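## Task

On the top of the two-door cabinet beside arm1, complete a stack of three items, each resting on a long face, roughly centred over the item beneath, and none overhanging the cabinet top. Bottom to top: the wooden block with three small holes, then the short square timber piece, then the long cardboard box. All other objects must finish resting directly on the furniture they currently sit on. The attempt fails if any object that came from a furniture top is lying on the floor without a hand holding it, or if any object goes into or beneath a piece of furniture, even while gripped. The stack must stay up without the robot's help, so release everything and move the arms away at the end.

## Robot and tools

Setup: three identical i2rt Big YAM arms named arm1, arm2 and arm3, each with six joints, a two-finger gripper and a wrist camera (arm1_cam_wrist, arm2_cam_wrist, arm3_cam_wrist). Two fixed cameras, room_a and room_b, watch from the room. The hand can reach roughly 1.0 m from the joint1 axis. The arms act independently; a stalled arm does not hold the others back. A loose object may occasionally get a small nudge from outside.

Frames: one shared scene frame, origin on the floor, +z up. The hand point is midway between the fingertips; the hand's z axis runs along the fingers and the fingers open and close along its y axis. Foot poses are never printed. With joints 1 and 6 at 0 and the hand level and forward, the wrist camera sits above the hand looking toward the fingertips.

execute_actions: argument actions is a list holding zero or one action. An action is an object keyed by arm name; each arm takes a joints object mapping joint names to absolute targets (not offsets from the current position). Names, units, ranges: joint1_rad -2.879 to 2.879 (base rotation, positive counter-clockwise seen from above, 0 faces the way the foot faces); joint2_rad 0 to 3.141 (shoulder; 0 has the upper arm roughly level pointing back, larger values lift it up then forward); joint3_rad 0 to 3.019 (elbow; 0 folded, larger opens); joint4_rad -1.692 to 1.57 (hand pitch, positive tips fingers up); joint5_rad -1.57 to 1.57 (hand sideways swing, positive toward the arm's right); joint6_rad -2.094 to 2.094 (hand roll, positive clockwise seen from behind); gripper_m 0 to 0.093 metres of fingertip gap. You may name any subset of joints and arms; anything omitted may keep pushing toward an earlier target. All motions in one action start together and may finish at different moments; joints move at different speeds, so the hand path between postures can swing widely. Each action is capped at 15 s. An unknown key or out-of-range number rejects the whole call and nothing moves. The optional cameras list picks which images return (any of the five names, or "all"; omitted or null means all, [] means none). An empty actions list just reports state and images.

wait: seconds from 0 to 10; commands nothing new and returns the same report as an empty action. zoom_image: camera plus region [x0, y0, x1, y1] in pixels of that camera's latest full image, top-left origin, at most 504 by 504; wrist images are 504x504, room images 896x504. finished_scene: pass the current scene's number; it ends that scene irreversibly, reports success, and gives the next task. Replying without a tool call ends everything.

Results: joint_positions gives each joint's actual value. Tolerances for counting a joint as arrived: 0.045, 0.14, 0.09, 0.055, 0.03, 0.035 rad for joints 1 to 6 and 0.003 m for the gripper. joint_status tells how each commanded motion ended. off_target: stopped short and may still be pushing. contact_stop or time_out: the old target is dropped and the joint holds where it stopped, except that after time_out a joint can keep a target (or one at most 0.375, 0.375, 0.113, 0.225, 0.075, 0.3 rad from where it is) and keep pushing, resuming if the way clears; sending its reported position eases it. not_followed, with a "joint command not followed" line and usually a cause, means a self- and inter-arm collision check withheld that arm's joint targets (gripper targets still run); the arm may retry them on later actions until given passable targets. Empty calls never show that line. on_its_own lists what the robot does uncommanded; "held at" there is the target held, not the position. A tiny target change may not move a joint, and a joint bearing a load sags. Once any result reports a stop, later execute_actions, wait and finished_scene calls in the same reply are skipped. Joint torques are raw drive outputs per arm joint, with per-unit offset, scale and noise, nonzero even in free air; friction can mask or mimic load.

Hazards: the arms do not halt on touch and can push very hard. Arms pressing hard against each other fail the task and end the run; hard hits may too. No state line reports arm-to-arm contact, and the collision check can react late and ignores fingers, gripper housings and wrist cameras. Object contact does not count as arm contact. Sustained pushing or load heats motors: a MOTOR HOT warning appears from 85 °C, and at 100 °C that arm and its gripper go limp and fall (OVER-TEMPERATURE FAULT, joint_status shows limit_stop_at_motor_heat; resend targets afterward). Some heat carries into the next scene. Avoid dropping, slipping, slamming or shoving objects, never let a furniture-top object reach the floor, never put anything into or under furniture, and finish quickly with a freestanding stack, gripper opened and arms withdrawn.

Each tool is called after "Emit:" in YAML: its name, and indented under it one key for each argument.

## Session

Emit:
execute_actions:
  actions: []

Scene clock: 0.00 s.
Joint torques (N m, as the arm reports them, + toward a larger angle): no reading
arm1.joint_positions: joint1_rad=-0.025 joint2_rad=+0.347 joint3_rad=+1.568 joint4_rad=-1.454 joint5_rad=-0.083 joint6_rad=+0.144 gripper_m=+0.095
arm1.joint_status: not commanded
arm1.hand: x=-1.1158 y=+0.3008 z=+1.4229 quat_wxyz=(-0.383, -0.683, -0.378, +0.493) (m; scene frame)
arm2.joint_positions: joint1_rad=+0.654 joint2_rad=+0.428 joint3_rad=+1.646 joint4_rad=-1.382 joint5_rad=+0.089 joint6_rad=-0.119 gripper_m=+0.094
arm2.joint_status: not commanded
arm2.hand: x=-0.0442 y=-0.1783 z=+1.5538 quat_wxyz=(-0.392, +0.663, -0.368, -0.521) (m; scene frame)
arm3.joint_positions: joint1_rad=+0.053 joint2_rad=+0.582 joint3_rad=+1.689 joint4_rad=-1.390 joint5_rad=+0.091 joint6_rad=+0.329 gripper_m=+0.095
arm3.joint_status: not commanded
arm3.hand: x=+1.1100 y=+0.0410 z=+1.4766 quat_wxyz=(-0.338, +0.502, -0.622, -0.496) (m; scene frame)
pictures: arm1_cam_wrist, arm2_cam_wrist, arm3_cam_wrist, room_a, room_b
Images, in order (width x height): arm1_cam_wrist 504x504, arm2_cam_wrist 504x504, arm3_cam_wrist 504x504, room_a 896x504, room_b 896x504.

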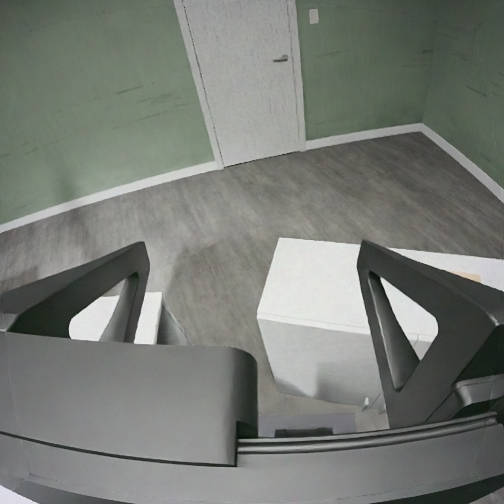

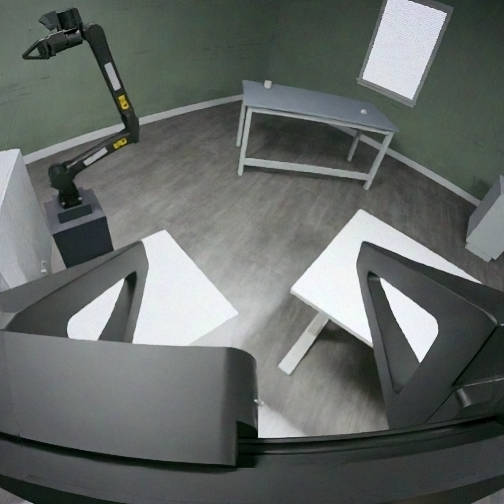

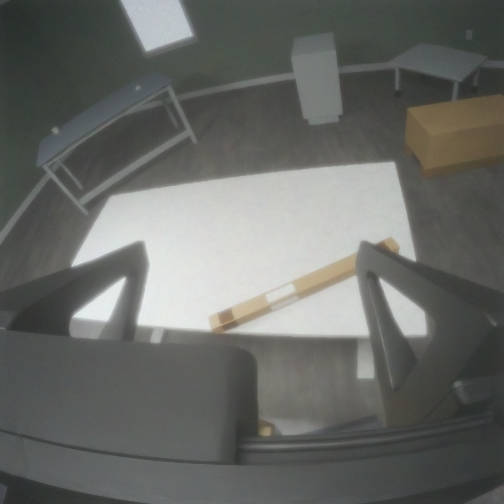

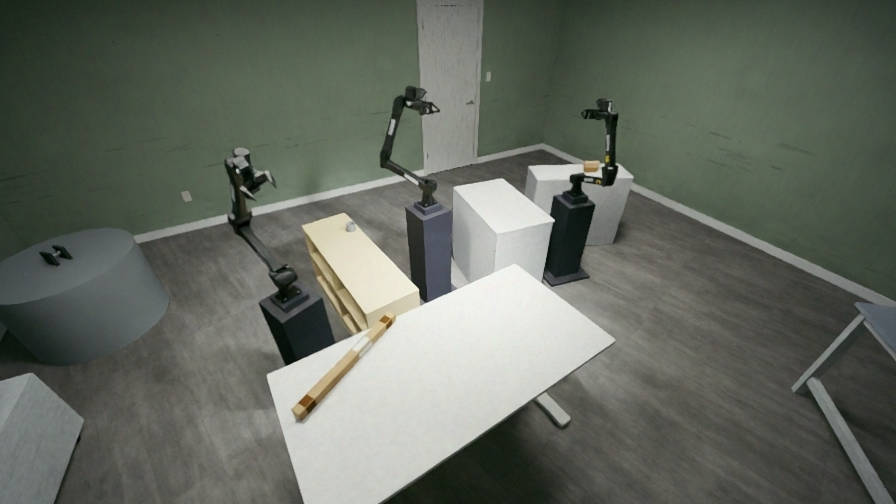

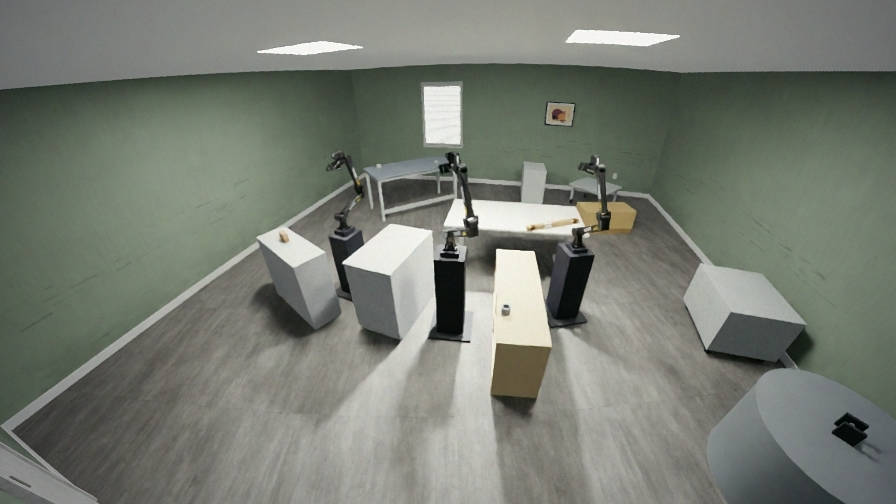

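Emit:
zoom_image:
  camera: "room_a"
  region: [400, 60, 700, 320]

Emit:
zoom_image:
  camera: "room_b"
  region: [230, 130, 650, 410]

Emit:
zoom_image:
  camera: "room_a"
  region: [200, 130, 640, 504]

Region (400, 60, 700, 320) of room_a's 896x504 image, scaled by 1.680, with more detail than that image has; it fills the top 437 rows of this view, and the rest is white.

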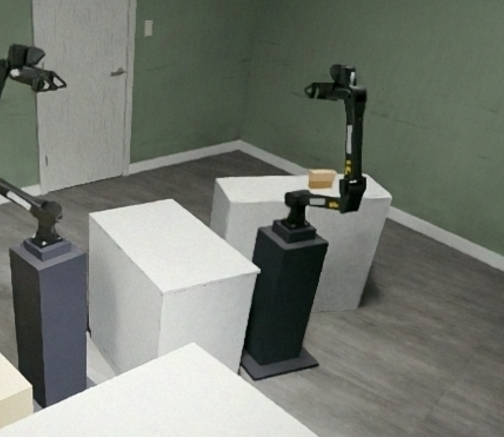

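Region (230, 130, 650, 410) of room_b's 896x504 image, scaled by 1.200, with more detail than that image has.

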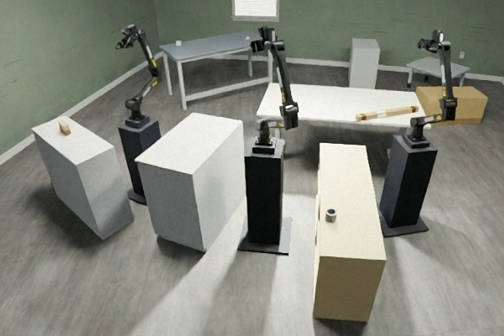

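Region (200, 130, 640, 504) of room_a's 896x504 image, scaled by 1.145, with more detail than that image has; it fills the top 428 rows of this view, and the rest is white.

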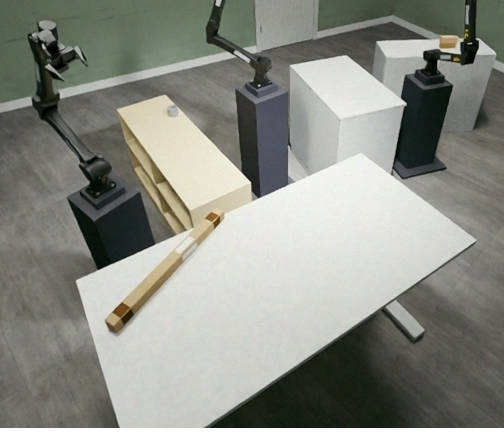

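Emit:
zoom_image:
  camera: "room_b"
  region: [250, 210, 350, 280]

Emit:
zoom_image:
  camera: "room_a"
  region: [520, 140, 660, 210]

Emit:
zoom_image:
  camera: "arm3_cam_wrist"
  region: [200, 370, 400, 504]

Emit:
zoom_image:
  camera: "room_b"
  region: [340, 140, 660, 260]

Region (250, 210, 350, 280) of room_b's 896x504 image, scaled by 5.040, with more detail than that image has; it fills the top 353 rows of this view, and the rest is white.

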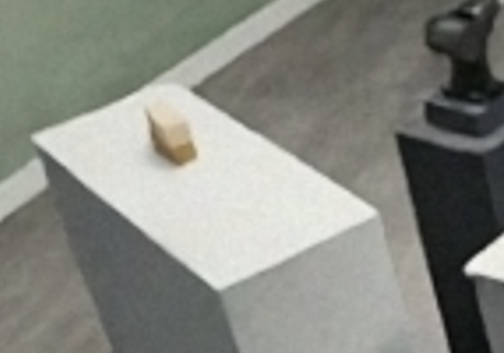

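Region (520, 140, 660, 210) of room_a's 896x504 image, scaled by 3.600, with more detail than that image has.

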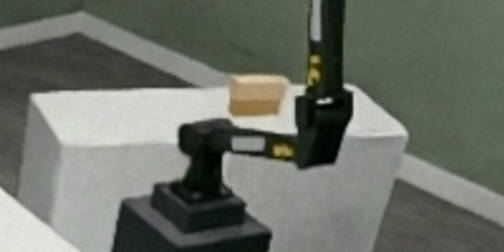

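Region (200, 370, 400, 504) of arm3_cam_wrist's 504x504 image, scaled by 2.520, with more detail than that image has; it fills the top 338 rows of this view, and the rest is white.

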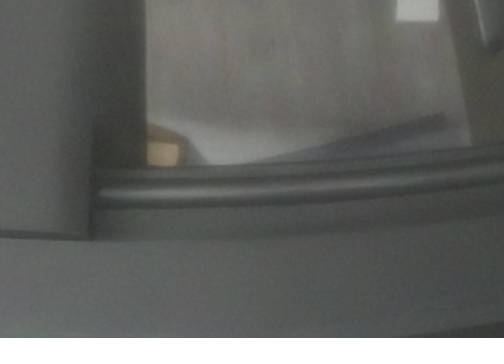

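Region (340, 140, 660, 260) of room_b's 896x504 image, scaled by 1.575, with more detail than that image has; it fills the top 189 rows of this view, and the rest is white.

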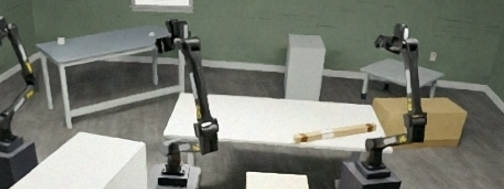

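Emit:
execute_actions:
  actions:
    - {"arm1":{"joints":{"joint1_rad":-0.9,"joint4_rad":-1.68,"joint5_rad":0,"joint6_rad":0}},"arm2":{"joints":{"joint3_rad":1.2,"joint5_rad":0,"joint6_rad":0}},"arm3":{"joints":{"joint2_rad":1.0,"joint5_rad":0,"joint6_rad":0}}}

Scene clock: 6.27 s.
Joint torques (N m, as the arm reports them, + toward a larger angle): arm1=[-0.69 10.14  5.75  2.09  0.05 -0.22] | arm2=[-1.61  3.08  6.37  2.1  -0.06  0.09] | arm3=[-0.79 -2.92 11.66  1.8  -0.07 -0.11]
arm1.joint_positions: joint1_rad=-0.895 joint2_rad=+0.347 joint3_rad=+1.568 joint4_rad=-1.675 joint5_rad=-0.003 joint6_rad=+0.017 gripper_m=+0.095
arm1.joint_status: all done
arm1.hand: x=-1.1409 y=+0.3499 z=+1.3717 quat_wxyz=(-0.064, -0.841, -0.082, +0.532) (m; scene frame)
arm2.joint_positions: joint1_rad=+0.654 joint2_rad=+0.432 joint3_rad=+1.207 joint4_rad=-1.382 joint5_rad=+0.003 joint6_rad=-0.014 gripper_m=+0.094
arm2.joint_status: all done
arm2.hand: x=-0.1070 y=-0.0943 z=+1.3651 quat_wxyz=(-0.243, +0.765, -0.441, -0.401) (m; scene frame)
arm3.joint_positions: joint1_rad=+0.053 joint2_rad=+0.992 joint3_rad=+1.679 joint4_rad=-1.390 joint5_rad=+0.003 joint6_rad=+0.012 gripper_m=+0.095
arm3.joint_status: all done
arm3.hand: x=+1.0598 y=+0.2407 z=+1.3752 quat_wxyz=(-0.271, +0.694, -0.586, -0.320) (m; scene frame)
pictures: arm1_cam_wrist, arm2_cam_wrist, arm3_cam_wrist, room_a, room_b
Images, in order (width x height): arm1_cam_wrist 504x504, arm2_cam_wrist 504x504, arm3_cam_wrist 504x504, room_a 896x504, room_b 896x504.

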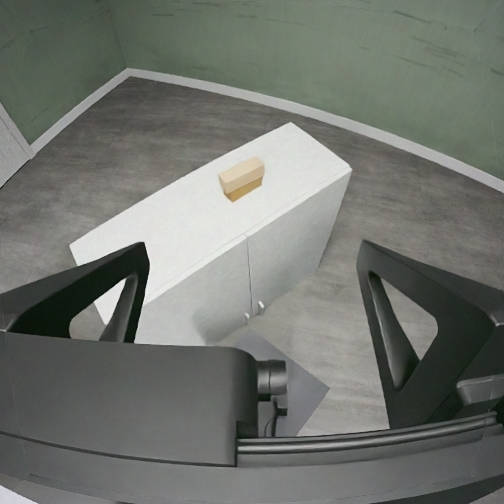

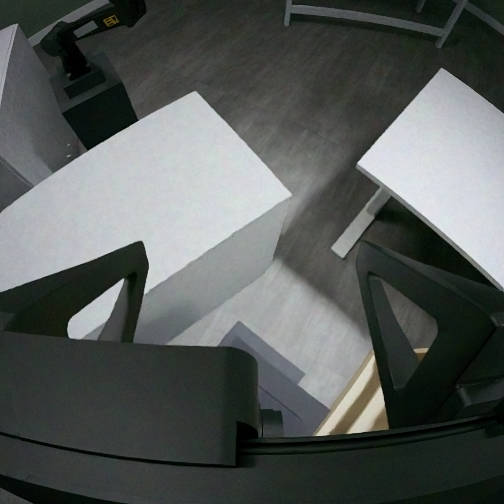

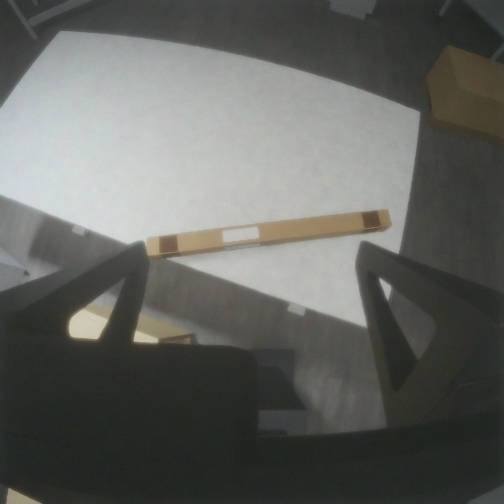

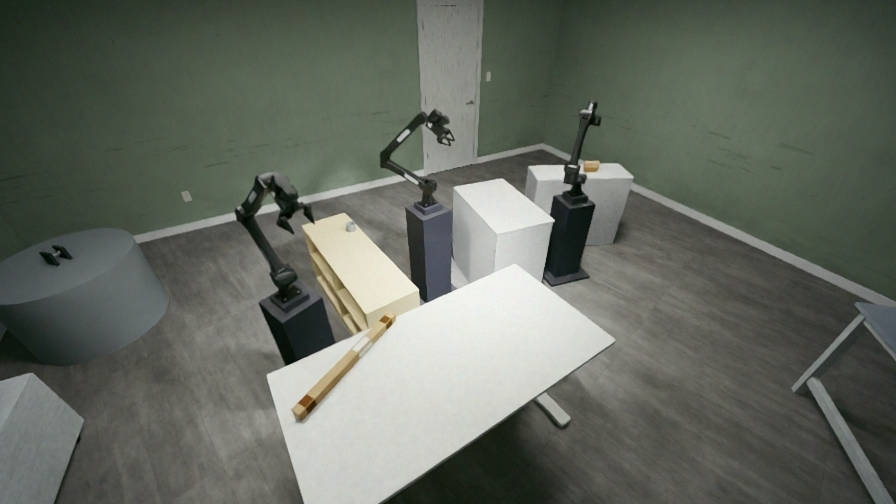

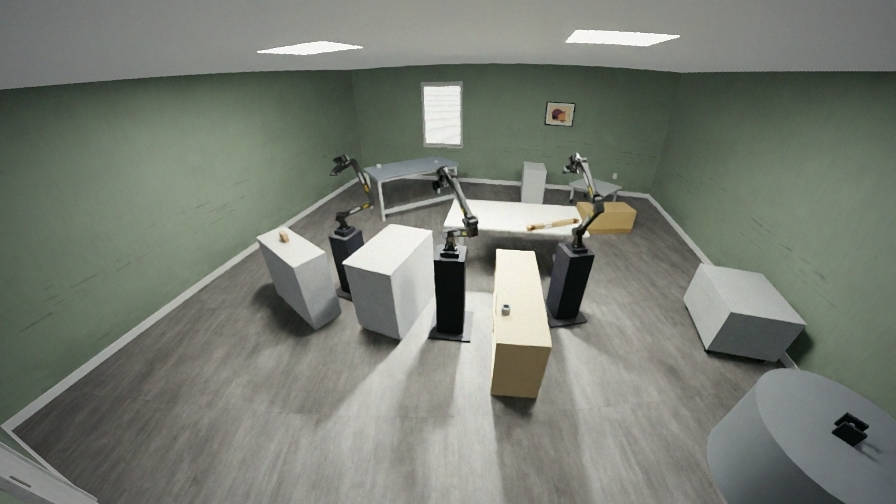

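Emit:
zoom_image:
  camera: "arm1_cam_wrist"
  region: [190, 130, 310, 230]

Emit:
zoom_image:
  camera: "arm3_cam_wrist"
  region: [120, 180, 420, 300]

Region (190, 130, 310, 230) of arm1_cam_wrist's 504x504 image, scaled by 4.200, with more detail than that image has.

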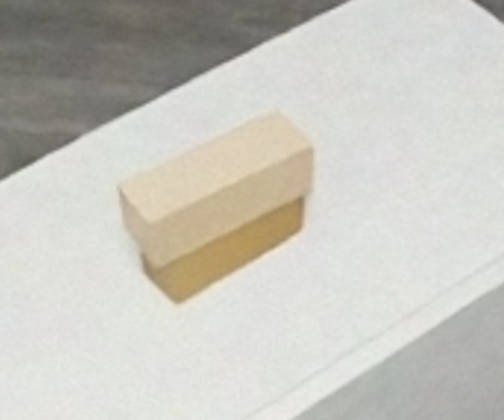

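Region (120, 180, 420, 300) of arm3_cam_wrist's 504x504 image, scaled by 1.680, with more detail than that image has; it fills the top 202 rows of this view, and the rest is white.

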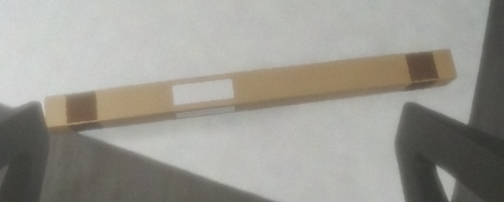

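Emit:
execute_actions:
  actions:
    - {"arm1":{"joints":{"joint4_rad":-0.8}},"arm2":{"joints":{"joint3_rad":1.9}},"arm3":{"joints":{"joint2_rad":1.45}}}
  cameras: ["arm3_cam_wrist"]

Scene clock: 10.50 s.
Joint torques (N m, as the arm reports them, + toward a larger angle): arm1=[-0.72 10.51  5.46  2.78  0.04 -0.22] | arm2=[-1.97 10.41  2.43  2.26 -0.06  0.09] | arm3=[ -0.78 -13.08  12.65   1.12  -0.07  -0.15]
arm1.joint_positions: joint1_rad=-0.895 joint2_rad=+0.347 joint3_rad=+1.568 joint4_rad=-0.816 joint5_rad=-0.003 joint6_rad=+0.017 gripper_m=+0.095
arm1.joint_status: all done
arm1.hand: x=-1.1435 y=+0.3500 z=+1.5763 quat_wxyz=(-0.098, -0.543, -0.053, +0.833) (m; scene frame)
arm2.joint_positions: joint1_rad=+0.654 joint2_rad=+0.423 joint3_rad=+1.897 joint4_rad=-1.382 joint5_rad=+0.003 joint6_rad=-0.014 gripper_m=+0.094
arm2.joint_status: all done
arm2.hand: x=-0.0116 y=-0.2679 z=+1.6354 quat_wxyz=(-0.383, +0.580, -0.334, -0.637) (m; scene frame)
arm3.joint_positions: joint1_rad=+0.053 joint2_rad=+1.453 joint3_rad=+1.682 joint4_rad=-1.390 joint5_rad=+0.003 joint6_rad=+0.012 gripper_m=+0.095
arm3.joint_status: all done
arm3.hand: x=+1.0333 y=+0.3982 z=+1.1825 quat_wxyz=(-0.133, +0.748, -0.632, -0.152) (m; scene frame)
pictures: arm3_cam_wrist
Images, in order (width x height): arm3_cam_wrist 504x504.

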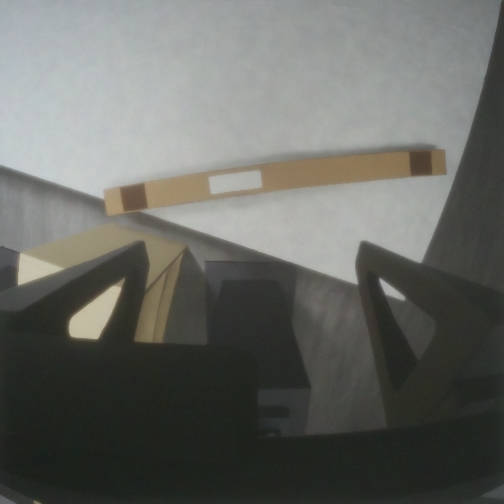

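Emit:
zoom_image:
  camera: "arm3_cam_wrist"
  region: [80, 120, 280, 300]

Emit:
zoom_image:
  camera: "arm3_cam_wrist"
  region: [300, 100, 500, 320]

Region (80, 120, 280, 300) of arm3_cam_wrist's 504x504 image, scaled by 2.520, with more detail than that image has; it fills the top 454 rows of this view, and the rest is white.

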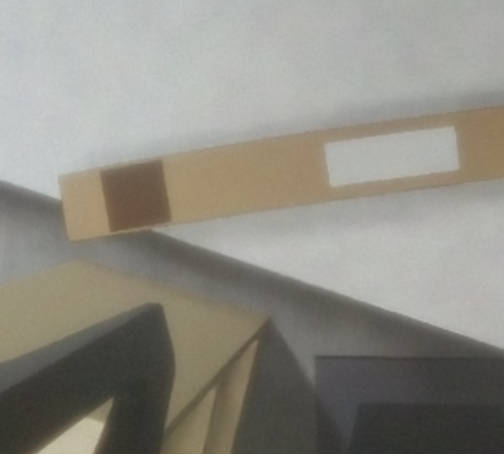

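Region (300, 100, 500, 320) of arm3_cam_wrist's 504x504 image, scaled by 2.291, with more detail than that image has; it fills the left 458 columns of this view, and the rest is white.

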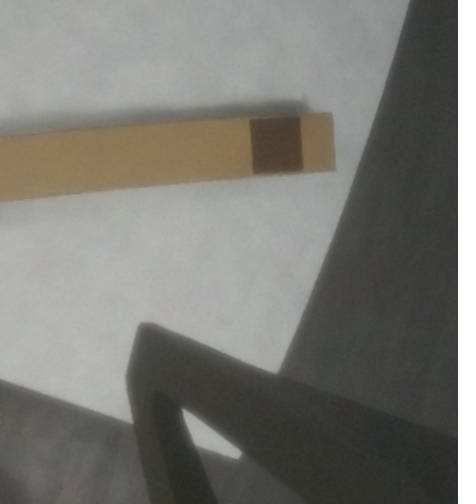

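Emit:
execute_actions:
  actions:
    - {"arm1":{"joints":{"joint1_rad":-0.855,"joint2_rad":1.738,"joint3_rad":1.719,"joint4_rad":-0.963}},"arm2":{"joints":{"joint1_rad":-1.496,"joint2_rad":0.8,"joint3_rad":1.3,"joint4_rad":-1.5,"joint6_rad":1.365}},"arm3":{"joints":{"joint1_rad":-0.234,"joint2_rad":2.011,"joint3_rad":1.671,"joint4_rad":-1.231,"joint5_rad":0,"joint6_rad":1.154}}}

Scene clock: 25.23 s.
Joint torques (N m, as the arm reports them, + toward a larger angle): arm1=[  0.16 -18.02  12.22   1.67   0.05  -0.22] | arm2=[-2.57 -1.61  8.31  0.89  0.12  0.01] | arm3=[ -0.52 -19.76  11.45   0.49   0.08   0.12]
arm1.joint_positions: joint1_rad=-0.861 joint2_rad=+1.755 joint3_rad=+1.696 joint4_rad=-0.962 joint5_rad=-0.003 joint6_rad=+0.017 gripper_m=+0.095
arm1.joint_status: all done
arm1.hand: x=-1.7524 y=+0.1933 z=+1.0634 quat_wxyz=(-0.039, -0.954, -0.110, +0.275) (m; scene frame)
arm2.joint_positions: joint1_rad=-1.490 joint2_rad=+0.794 joint3_rad=+1.292 joint4_rad=-1.488 joint5_rad=+0.001 joint6_rad=+1.350 gripper_m=+0.094
arm2.joint_status: all done
arm2.hand: x=+0.2555 y=-0.2701 z=+1.3095 quat_wxyz=(-0.224, -0.624, -0.728, -0.176) (m; scene frame)
arm3.joint_positions: joint1_rad=-0.238 joint2_rad=+2.019 joint3_rad=+1.649 joint4_rad=-1.242 joint5_rad=+0.000 joint6_rad=+1.142 gripper_m=+0.095
arm3.joint_status: all done
arm3.hand: x=+1.1946 y=+0.4802 z=+0.8669 quat_wxyz=(+0.001, +0.156, -0.987, +0.021) (m; scene frame)
pictures: arm1_cam_wrist, arm2_cam_wrist, arm3_cam_wrist, room_a, room_b
Images, in order (width x height): arm1_cam_wrist 504x504, arm2_cam_wrist 504x504, arm3_cam_wrist 504x504, room_a 896x504, room_b 896x504.

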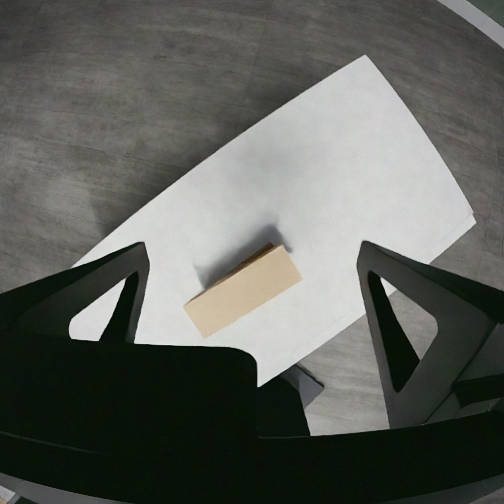

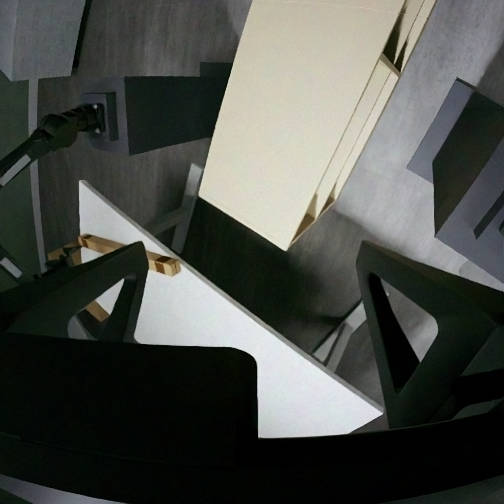

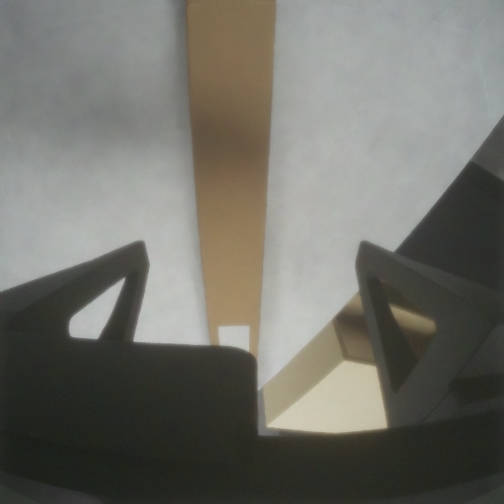

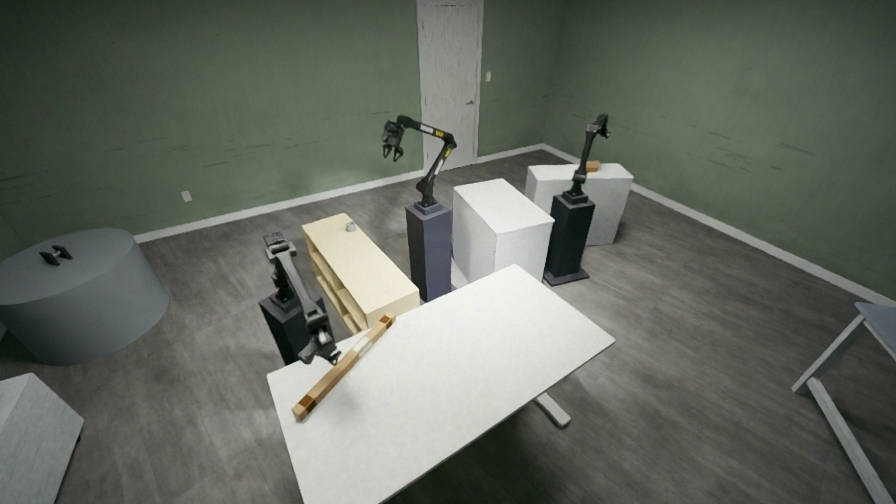

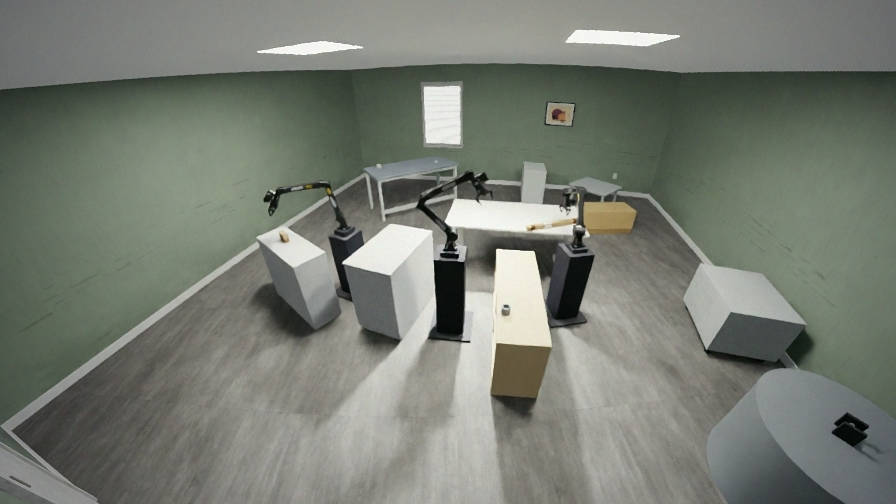

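Emit:
execute_actions:
  actions:
    - {"arm3":{"joints":{"joint2_rad":2.133,"joint3_rad":1.59,"joint4_rad":-0.99}}}
  cameras: ["arm3_cam_wrist","room_a","arm1_cam_wrist"]

Emit:
zoom_image:
  camera: "room_a"
  region: [270, 300, 420, 430]

Scene clock: 28.73 s.
Joint torques (N m, as the arm reports them, + toward a larger angle): arm1=[  0.16 -17.91  12.22   1.66   0.05  -0.22] | arm2=[-2.4  -1.4   8.26  0.84  0.1   0.03] | arm3=[ -0.6  -19.74   9.45   0.86   0.08   0.12]
arm1.joint_positions: joint1_rad=-0.861 joint2_rad=+1.755 joint3_rad=+1.696 joint4_rad=-0.962 joint5_rad=-0.003 joint6_rad=+0.017 gripper_m=+0.095
arm1.joint_status: not commanded
arm1.hand: x=-1.7524 y=+0.1933 z=+1.0634 quat_wxyz=(-0.039, -0.954, -0.110, +0.275) (m; scene frame)
arm2.joint_positions: joint1_rad=-1.490 joint2_rad=+0.794 joint3_rad=+1.292 joint4_rad=-1.488 joint5_rad=+0.001 joint6_rad=+1.351 gripper_m=+0.094
arm2.joint_status: not commanded
arm2.hand: x=+0.2555 y=-0.2701 z=+1.3095 quat_wxyz=(-0.224, -0.624, -0.727, -0.176) (m; scene frame)
arm3.joint_positions: joint1_rad=-0.238 joint2_rad=+2.130 joint3_rad=+1.582 joint4_rad=-1.008 joint5_rad=+0.000 joint6_rad=+1.143 gripper_m=+0.095
arm3.joint_status: all done
arm3.hand: x=+1.1973 y=+0.4968 z=+0.7788 quat_wxyz=(-0.007, +0.156, -0.988, -0.006) (m; scene frame)
pictures: arm1_cam_wrist, arm3_cam_wrist, room_a
Images, in order (width x height): arm1_cam_wrist 504x504, arm3_cam_wrist 504x504, room_a 896x504.

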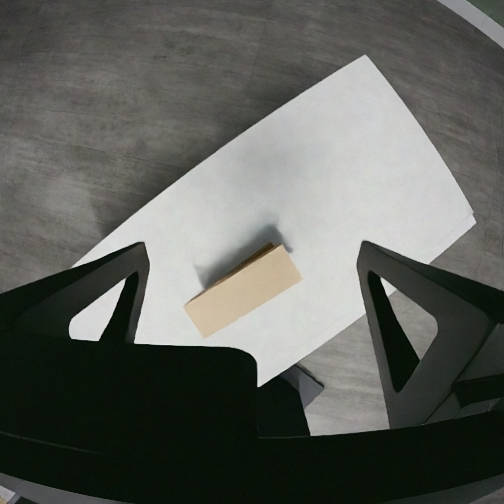

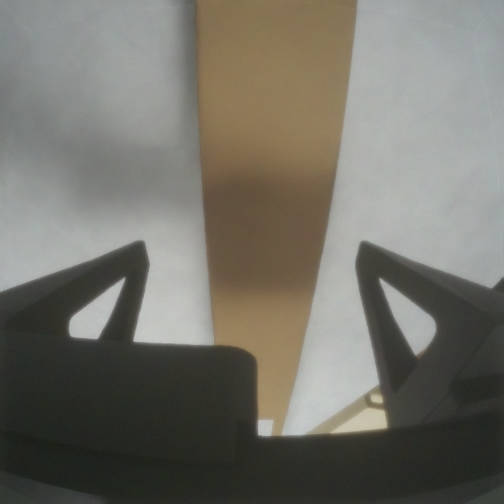

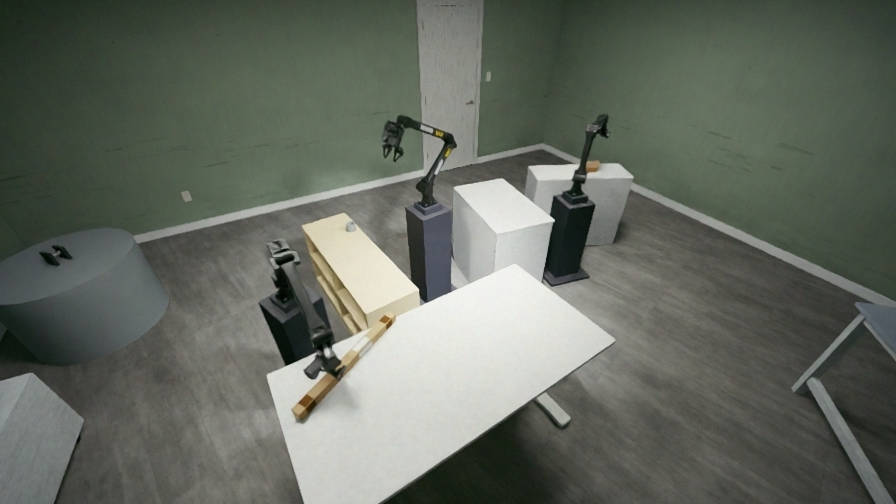

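Region (270, 300, 420, 430) of room_a's 896x504 image, scaled by 3.360, with more detail than that image has; it fills the top 437 rows of this view, and the rest is white.

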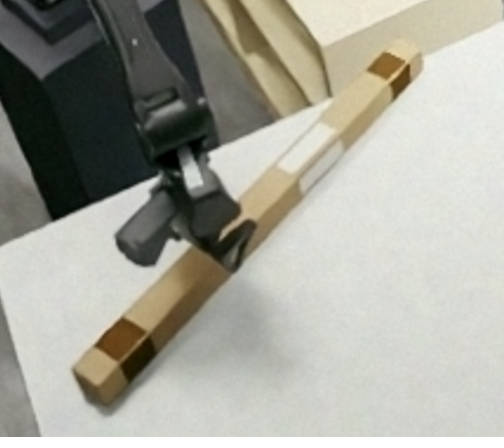

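Emit:
execute_actions:
  actions:
    - {"arm3":{"joints":{"gripper_m":0.025}}}
  cameras: ["arm3_cam_wrist"]

Scene clock: 29.90 s.
Joint torques (N m, as the arm reports them, + toward a larger angle): arm1=[  0.14 -17.92  12.22   1.66   0.05  -0.22] | arm2=[-2.06 -1.23  8.28  0.78  0.11  0.04] | arm3=[ -0.6  -19.92   9.4    0.83   0.08   0.11]
arm1.joint_positions: joint1_rad=-0.861 joint2_rad=+1.755 joint3_rad=+1.696 joint4_rad=-0.962 joint5_rad=-0.003 joint6_rad=+0.017 gripper_m=+0.095
arm1.joint_status: not commanded
arm1.hand: x=-1.7524 y=+0.1933 z=+1.0634 quat_wxyz=(-0.039, -0.954, -0.110, +0.275) (m; scene frame)
arm2.joint_positions: joint1_rad=-1.490 joint2_rad=+0.794 joint3_rad=+1.292 joint4_rad=-1.488 joint5_rad=+0.001 joint6_rad=+1.351 gripper_m=+0.094
arm2.joint_status: not commanded
arm2.hand: x=+0.2555 y=-0.2701 z=+1.3095 quat_wxyz=(-0.224, -0.624, -0.727, -0.176) (m; scene frame)
arm3.joint_positions: joint1_rad=-0.238 joint2_rad=+2.130 joint3_rad=+1.582 joint4_rad=-1.006 joint5_rad=+0.000 joint6_rad=+1.144 gripper_m=+0.047
arm3.joint_status: gripper_m off_target (ended at +0.047, target +0.025)
arm3.hand: x=+1.1974 y=+0.4972 z=+0.7788 quat_wxyz=(-0.007, +0.156, -0.988, -0.007) (m; scene frame)
pictures: arm3_cam_wrist
Images, in order (width x height): arm3_cam_wrist 504x504.

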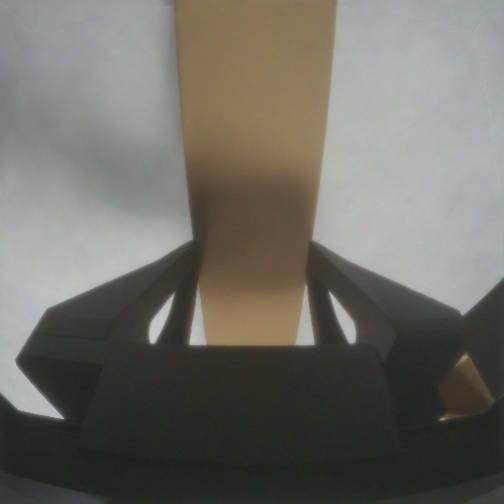

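Emit:
execute_actions:
  actions: []
  cameras: ["room_a","room_b"]

Emit:
zoom_image:
  camera: "room_a"
  region: [300, 330, 380, 400]

Scene clock: 30.57 s.
Joint torques (N m, as the arm reports them, + toward a larger angle): arm1=[  0.18 -17.93  12.22   1.65   0.05  -0.22] | arm2=[-2.2  -1.25  8.16  0.73  0.11  0.03] | arm3=[ -0.61 -19.89   9.41   0.83   0.08   0.11]
arm1.joint_positions: joint1_rad=-0.861 joint2_rad=+1.755 joint3_rad=+1.696 joint4_rad=-0.962 joint5_rad=-0.003 joint6_rad=+0.017 gripper_m=+0.095
arm1.joint_status: not commanded
arm1.hand: x=-1.7524 y=+0.1933 z=+1.0634 quat_wxyz=(-0.039, -0.954, -0.110, +0.275) (m; scene frame)
arm2.joint_positions: joint1_rad=-1.490 joint2_rad=+0.794 joint3_rad=+1.292 joint4_rad=-1.488 joint5_rad=+0.001 joint6_rad=+1.351 gripper_m=+0.094
arm2.joint_status: not commanded
arm2.hand: x=+0.2555 y=-0.2701 z=+1.3095 quat_wxyz=(-0.224, -0.624, -0.727, -0.176) (m; scene frame)
arm3.joint_positions: joint1_rad=-0.238 joint2_rad=+2.130 joint3_rad=+1.582 joint4_rad=-1.006 joint5_rad=+0.000 joint6_rad=+1.144 gripper_m=+0.047
arm3.joint_status: gripper_m off_target (ended at +0.047, target +0.025)
arm3.hand: x=+1.1974 y=+0.4972 z=+0.7788 quat_wxyz=(-0.007, +0.156, -0.988, -0.007) (m; scene frame)
pictures: room_a, room_b
Images, in order (width x height): room_a 896x504, room_b 896x504.

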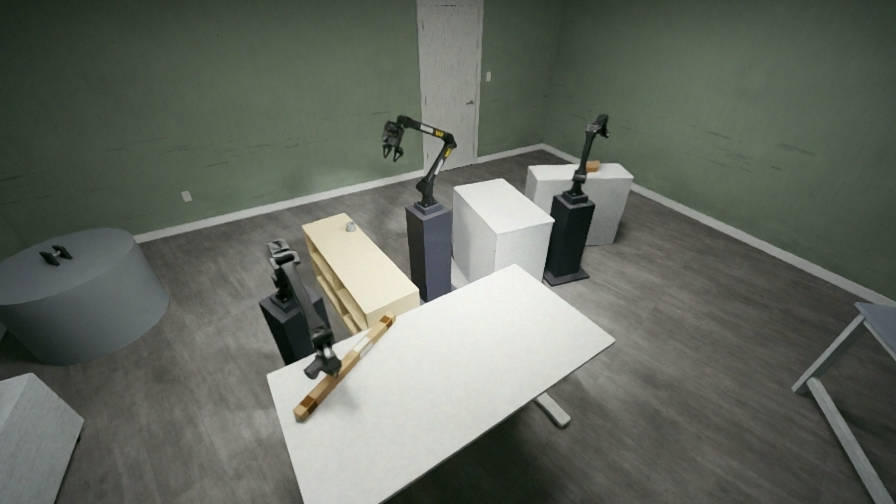

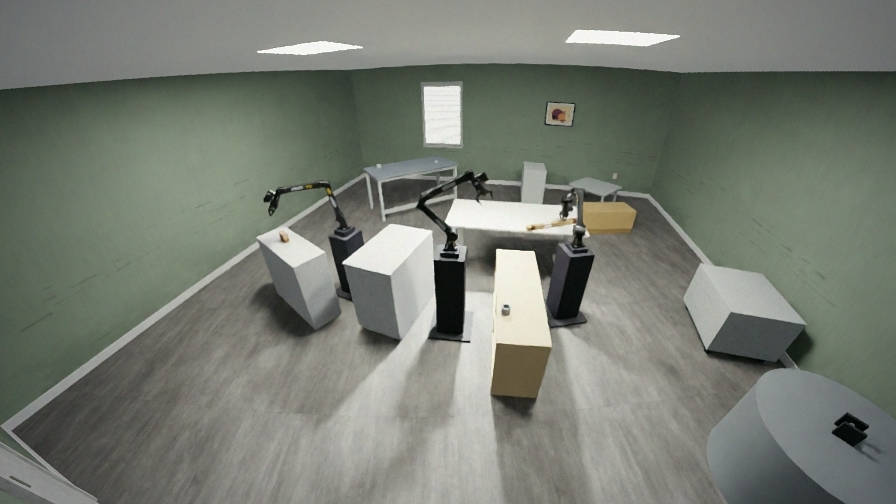

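Region (300, 330, 380, 400) of room_a's 896x504 image, scaled by 6.300, with more detail than that image has; it fills the top 441 rows of this view, and the rest is white.

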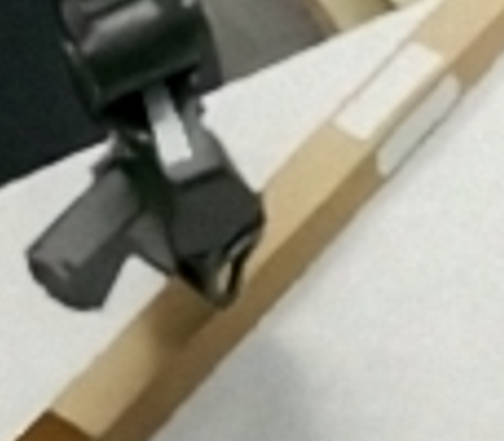

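Emit:
execute_actions:
  actions:
    - {"arm3":{"joints":{"gripper_m":0.07,"joint2_rad":2.156}}}
  cameras: ["arm3_cam_wrist"]

Scene clock: 31.63 s.
Joint torques (N m, as the arm reports them, + toward a larger angle): arm1=[  0.17 -17.95  12.21   1.65   0.05  -0.22] | arm2=[-2.24 -1.25  8.23  0.72  0.1   0.03] | arm3=[ -0.6  -18.06   9.41   0.81   0.08   0.1 ]
arm1.joint_positions: joint1_rad=-0.861 joint2_rad=+1.755 joint3_rad=+1.696 joint4_rad=-0.962 joint5_rad=-0.003 joint6_rad=+0.017 gripper_m=+0.095
arm1.joint_status: not commanded
arm1.hand: x=-1.7524 y=+0.1933 z=+1.0634 quat_wxyz=(-0.039, -0.954, -0.110, +0.275) (m; scene frame)
arm2.joint_positions: joint1_rad=-1.490 joint2_rad=+0.794 joint3_rad=+1.292 joint4_rad=-1.488 joint5_rad=+0.001 joint6_rad=+1.351 gripper_m=+0.094
arm2.joint_status: not commanded
arm2.hand: x=+0.2555 y=-0.2701 z=+1.3095 quat_wxyz=(-0.224, -0.624, -0.727, -0.176) (m; scene frame)
arm3.joint_positions: joint1_rad=-0.238 joint2_rad=+2.130 joint3_rad=+1.582 joint4_rad=-1.006 joint5_rad=+0.000 joint6_rad=+1.144 gripper_m=+0.070
arm3.joint_status: all done
arm3.hand: x=+1.1974 y=+0.4972 z=+0.7788 quat_wxyz=(-0.007, +0.156, -0.988, -0.007) (m; scene frame)
pictures: arm3_cam_wrist
Images, in order (width x height): arm3_cam_wrist 504x504.

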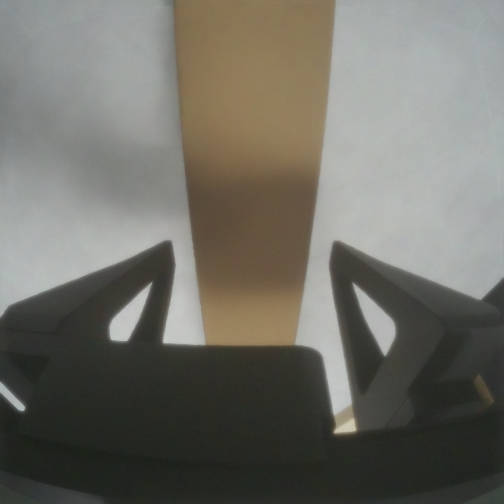

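Emit:
execute_actions:
  actions:
    - {"arm3":{"joints":{"joint2_rad":2.17}}}
  cameras: ["arm3_cam_wrist"]

Scene clock: 32.80 s.
Joint torques (N m, as the arm reports them, + toward a larger angle): arm1=[  0.17 -17.94  12.22   1.66   0.05  -0.22] | arm2=[-2.13 -1.59  8.24  0.69  0.11  0.04] | arm3=[ -0.55 -17.44   9.35   0.8    0.08   0.11]
arm1.joint_positions: joint1_rad=-0.861 joint2_rad=+1.755 joint3_rad=+1.696 joint4_rad=-0.962 joint5_rad=-0.003 joint6_rad=+0.017 gripper_m=+0.095
arm1.joint_status: not commanded
arm1.hand: x=-1.7524 y=+0.1933 z=+1.0634 quat_wxyz=(-0.039, -0.954, -0.110, +0.275) (m; scene frame)
arm2.joint_positions: joint1_rad=-1.490 joint2_rad=+0.794 joint3_rad=+1.292 joint4_rad=-1.488 joint5_rad=+0.001 joint6_rad=+1.351 gripper_m=+0.094
arm2.joint_status: not commanded
arm2.hand: x=+0.2555 y=-0.2701 z=+1.3095 quat_wxyz=(-0.224, -0.624, -0.727, -0.176) (m; scene frame)
arm3.joint_positions: joint1_rad=-0.238 joint2_rad=+2.136 joint3_rad=+1.582 joint4_rad=-1.006 joint5_rad=+0.000 joint6_rad=+1.144 gripper_m=+0.070
arm3.joint_status: all done
arm3.hand: x=+1.1973 y=+0.4962 z=+0.7752 quat_wxyz=(-0.006, +0.156, -0.988, -0.004) (m; scene frame)
pictures: arm3_cam_wrist
Images, in order (width x height): arm3_cam_wrist 504x504.

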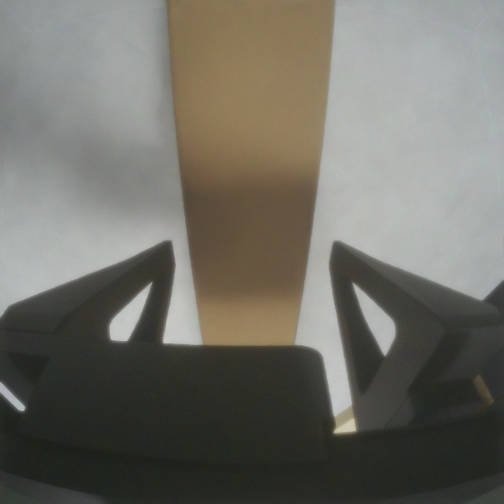

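Emit:
execute_actions:
  actions:
    - {"arm3":{"joints":{"joint2_rad":2.19}}}
  cameras: ["arm3_cam_wrist"]

Scene clock: 33.67 s.
Joint torques (N m, as the arm reports them, + toward a larger angle): arm1=[  0.18 -17.9   12.22   1.66   0.05  -0.22] | arm2=[-2.7  -1.35  8.24  0.77  0.1   0.05] | arm3=[ -0.56 -18.64   8.94   0.75   0.08   0.11]
arm1.joint_positions: joint1_rad=-0.861 joint2_rad=+1.755 joint3_rad=+1.696 joint4_rad=-0.962 joint5_rad=-0.003 joint6_rad=+0.017 gripper_m=+0.095
arm1.joint_status: not commanded
arm1.hand: x=-1.7524 y=+0.1933 z=+1.0634 quat_wxyz=(-0.039, -0.954, -0.110, +0.275) (m; scene frame)
arm2.joint_positions: joint1_rad=-1.490 joint2_rad=+0.794 joint3_rad=+1.292 joint4_rad=-1.488 joint5_rad=+0.001 joint6_rad=+1.351 gripper_m=+0.094
arm2.joint_status: not commanded
arm2.hand: x=+0.2555 y=-0.2701 z=+1.3095 quat_wxyz=(-0.224, -0.624, -0.727, -0.176) (m; scene frame)
arm3.joint_positions: joint1_rad=-0.238 joint2_rad=+2.162 joint3_rad=+1.582 joint4_rad=-1.006 joint5_rad=+0.000 joint6_rad=+1.144 gripper_m=+0.070
arm3.joint_status: all done
arm3.hand: x=+1.1970 y=+0.4919 z=+0.7602 quat_wxyz=(-0.003, +0.156, -0.988, +0.009) (m; scene frame)
pictures: arm3_cam_wrist
Images, in order (width x height): arm3_cam_wrist 504x504.

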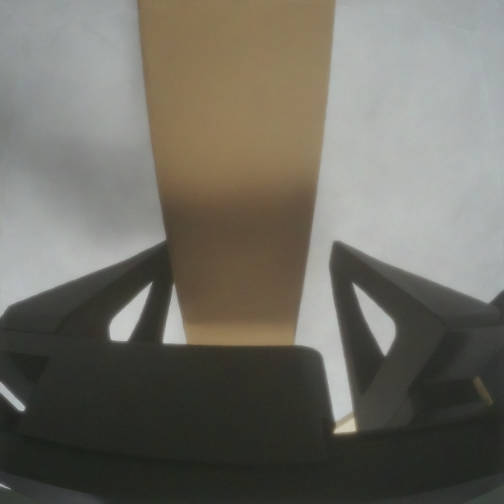

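Now z=0.760. Close.

Emit:
execute_actions:
  actions:
    - {"arm3":{"joints":{"gripper_m":0.025}}}
  cameras: ["arm3_cam_wrist","arm1_cam_wrist"]

Emit:
zoom_image:
  camera: "arm1_cam_wrist"
  region: [160, 200, 340, 360]

Scene clock: 34.40 s.
Joint torques (N m, as the arm reports them, + toward a larger angle): arm1=[  0.17 -17.96  12.21   1.66   0.05  -0.22] | arm2=[-2.37 -1.22  8.23  0.81  0.1   0.03] | arm3=[ -0.64 -17.94   9.17   0.74   0.08   0.1 ]
arm1.joint_positions: joint1_rad=-0.861 joint2_rad=+1.755 joint3_rad=+1.696 joint4_rad=-0.962 joint5_rad=-0.003 joint6_rad=+0.017 gripper_m=+0.095
arm1.joint_status: not commanded
arm1.hand: x=-1.7524 y=+0.1933 z=+1.0634 quat_wxyz=(-0.039, -0.954, -0.110, +0.275) (m; scene frame)
arm2.joint_positions: joint1_rad=-1.490 joint2_rad=+0.794 joint3_rad=+1.292 joint4_rad=-1.488 joint5_rad=+0.001 joint6_rad=+1.351 gripper_m=+0.094
arm2.joint_status: not commanded
arm2.hand: x=+0.2555 y=-0.2701 z=+1.3095 quat_wxyz=(-0.224, -0.624, -0.727, -0.176) (m; scene frame)
arm3.joint_positions: joint1_rad=-0.238 joint2_rad=+2.162 joint3_rad=+1.582 joint4_rad=-1.006 joint5_rad=+0.000 joint6_rad=+1.145 gripper_m=+0.049
arm3.joint_status: gripper_m off_target (ended at +0.049, target +0.025)
arm3.hand: x=+1.1970 y=+0.4920 z=+0.7602 quat_wxyz=(-0.003, +0.155, -0.988, +0.009) (m; scene frame)
pictures: arm1_cam_wrist, arm3_cam_wrist
Images, in order (width x height): arm1_cam_wrist 504x504, arm3_cam_wrist 504x504.

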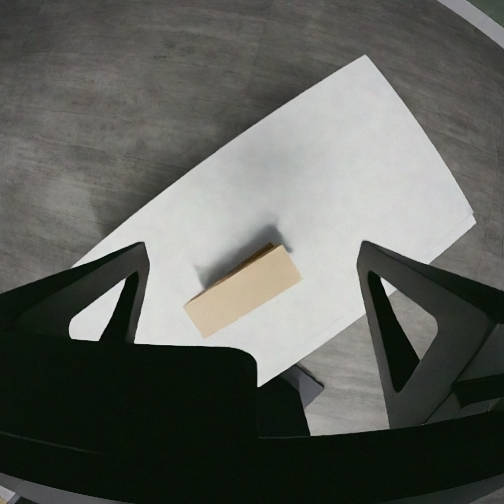

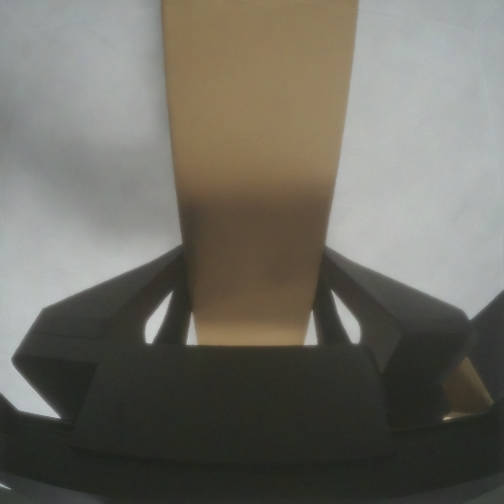

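Region (160, 200, 340, 360) of arm1_cam_wrist's 504x504 image, scaled by 2.800, with more detail than that image has.

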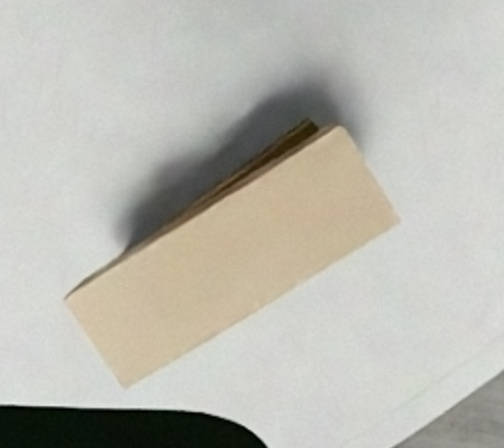

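Emit:
execute_actions:
  actions:
    - {"arm3":{"joints":{"joint2_rad":1.885,"joint3_rad":1.84,"joint4_rad":-1.495,"gripper_m":0.025}}}
  cameras: ["arm3_cam_wrist","room_a"]

Scene clock: 39.93 s.
Joint torques (N m, as the arm reports them, + toward a larger angle): arm1=[  0.14 -17.92  12.22   1.66   0.05  -0.22] | arm2=[-2.25 -1.11  8.3   0.79  0.11  0.03] | arm3=[ -0.58 -18.13  10.68  -0.49   0.09   0.09]
arm1.joint_positions: joint1_rad=-0.861 joint2_rad=+1.755 joint3_rad=+1.696 joint4_rad=-0.962 joint5_rad=-0.003 joint6_rad=+0.017 gripper_m=+0.095
arm1.joint_status: not commanded
arm1.hand: x=-1.7524 y=+0.1933 z=+1.0634 quat_wxyz=(-0.039, -0.954, -0.110, +0.275) (m; scene frame)
arm2.joint_positions: joint1_rad=-1.490 joint2_rad=+0.794 joint3_rad=+1.292 joint4_rad=-1.488 joint5_rad=+0.001 joint6_rad=+1.351 gripper_m=+0.094
arm2.joint_status: not commanded
arm2.hand: x=+0.2555 y=-0.2701 z=+1.3095 quat_wxyz=(-0.224, -0.624, -0.727, -0.176) (m; scene frame)
arm3.joint_positions: joint1_rad=-0.238 joint2_rad=+1.879 joint3_rad=+1.833 joint4_rad=-1.477 joint5_rad=+0.000 joint6_rad=+1.145 gripper_m=+0.049
arm3.joint_status: gripper_m off_target (ended at +0.049, target +0.025); the others done
arm3.hand: x=+1.1933 y=+0.4818 z=+1.0158 quat_wxyz=(-0.011, +0.155, -0.988, -0.022) (m; scene frame)
pictures: arm3_cam_wrist, room_a
Images, in order (width x height): arm3_cam_wrist 504x504, room_a 896x504.

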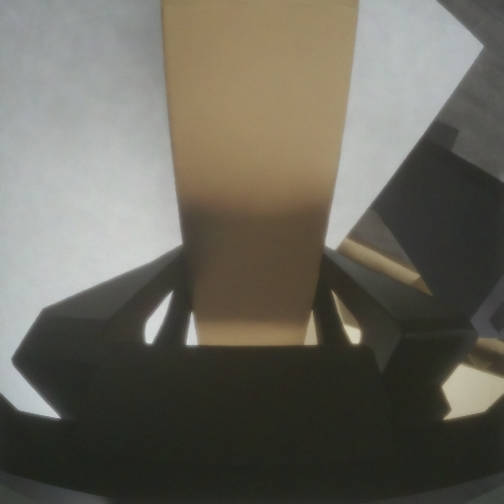

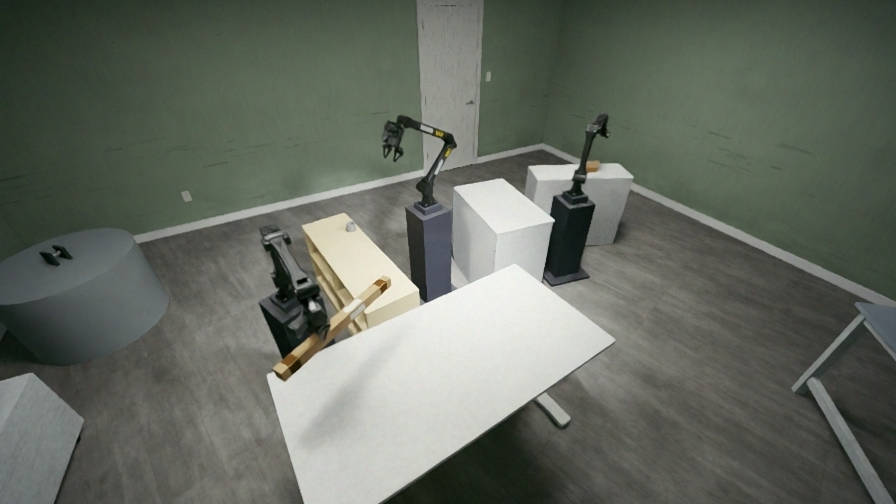

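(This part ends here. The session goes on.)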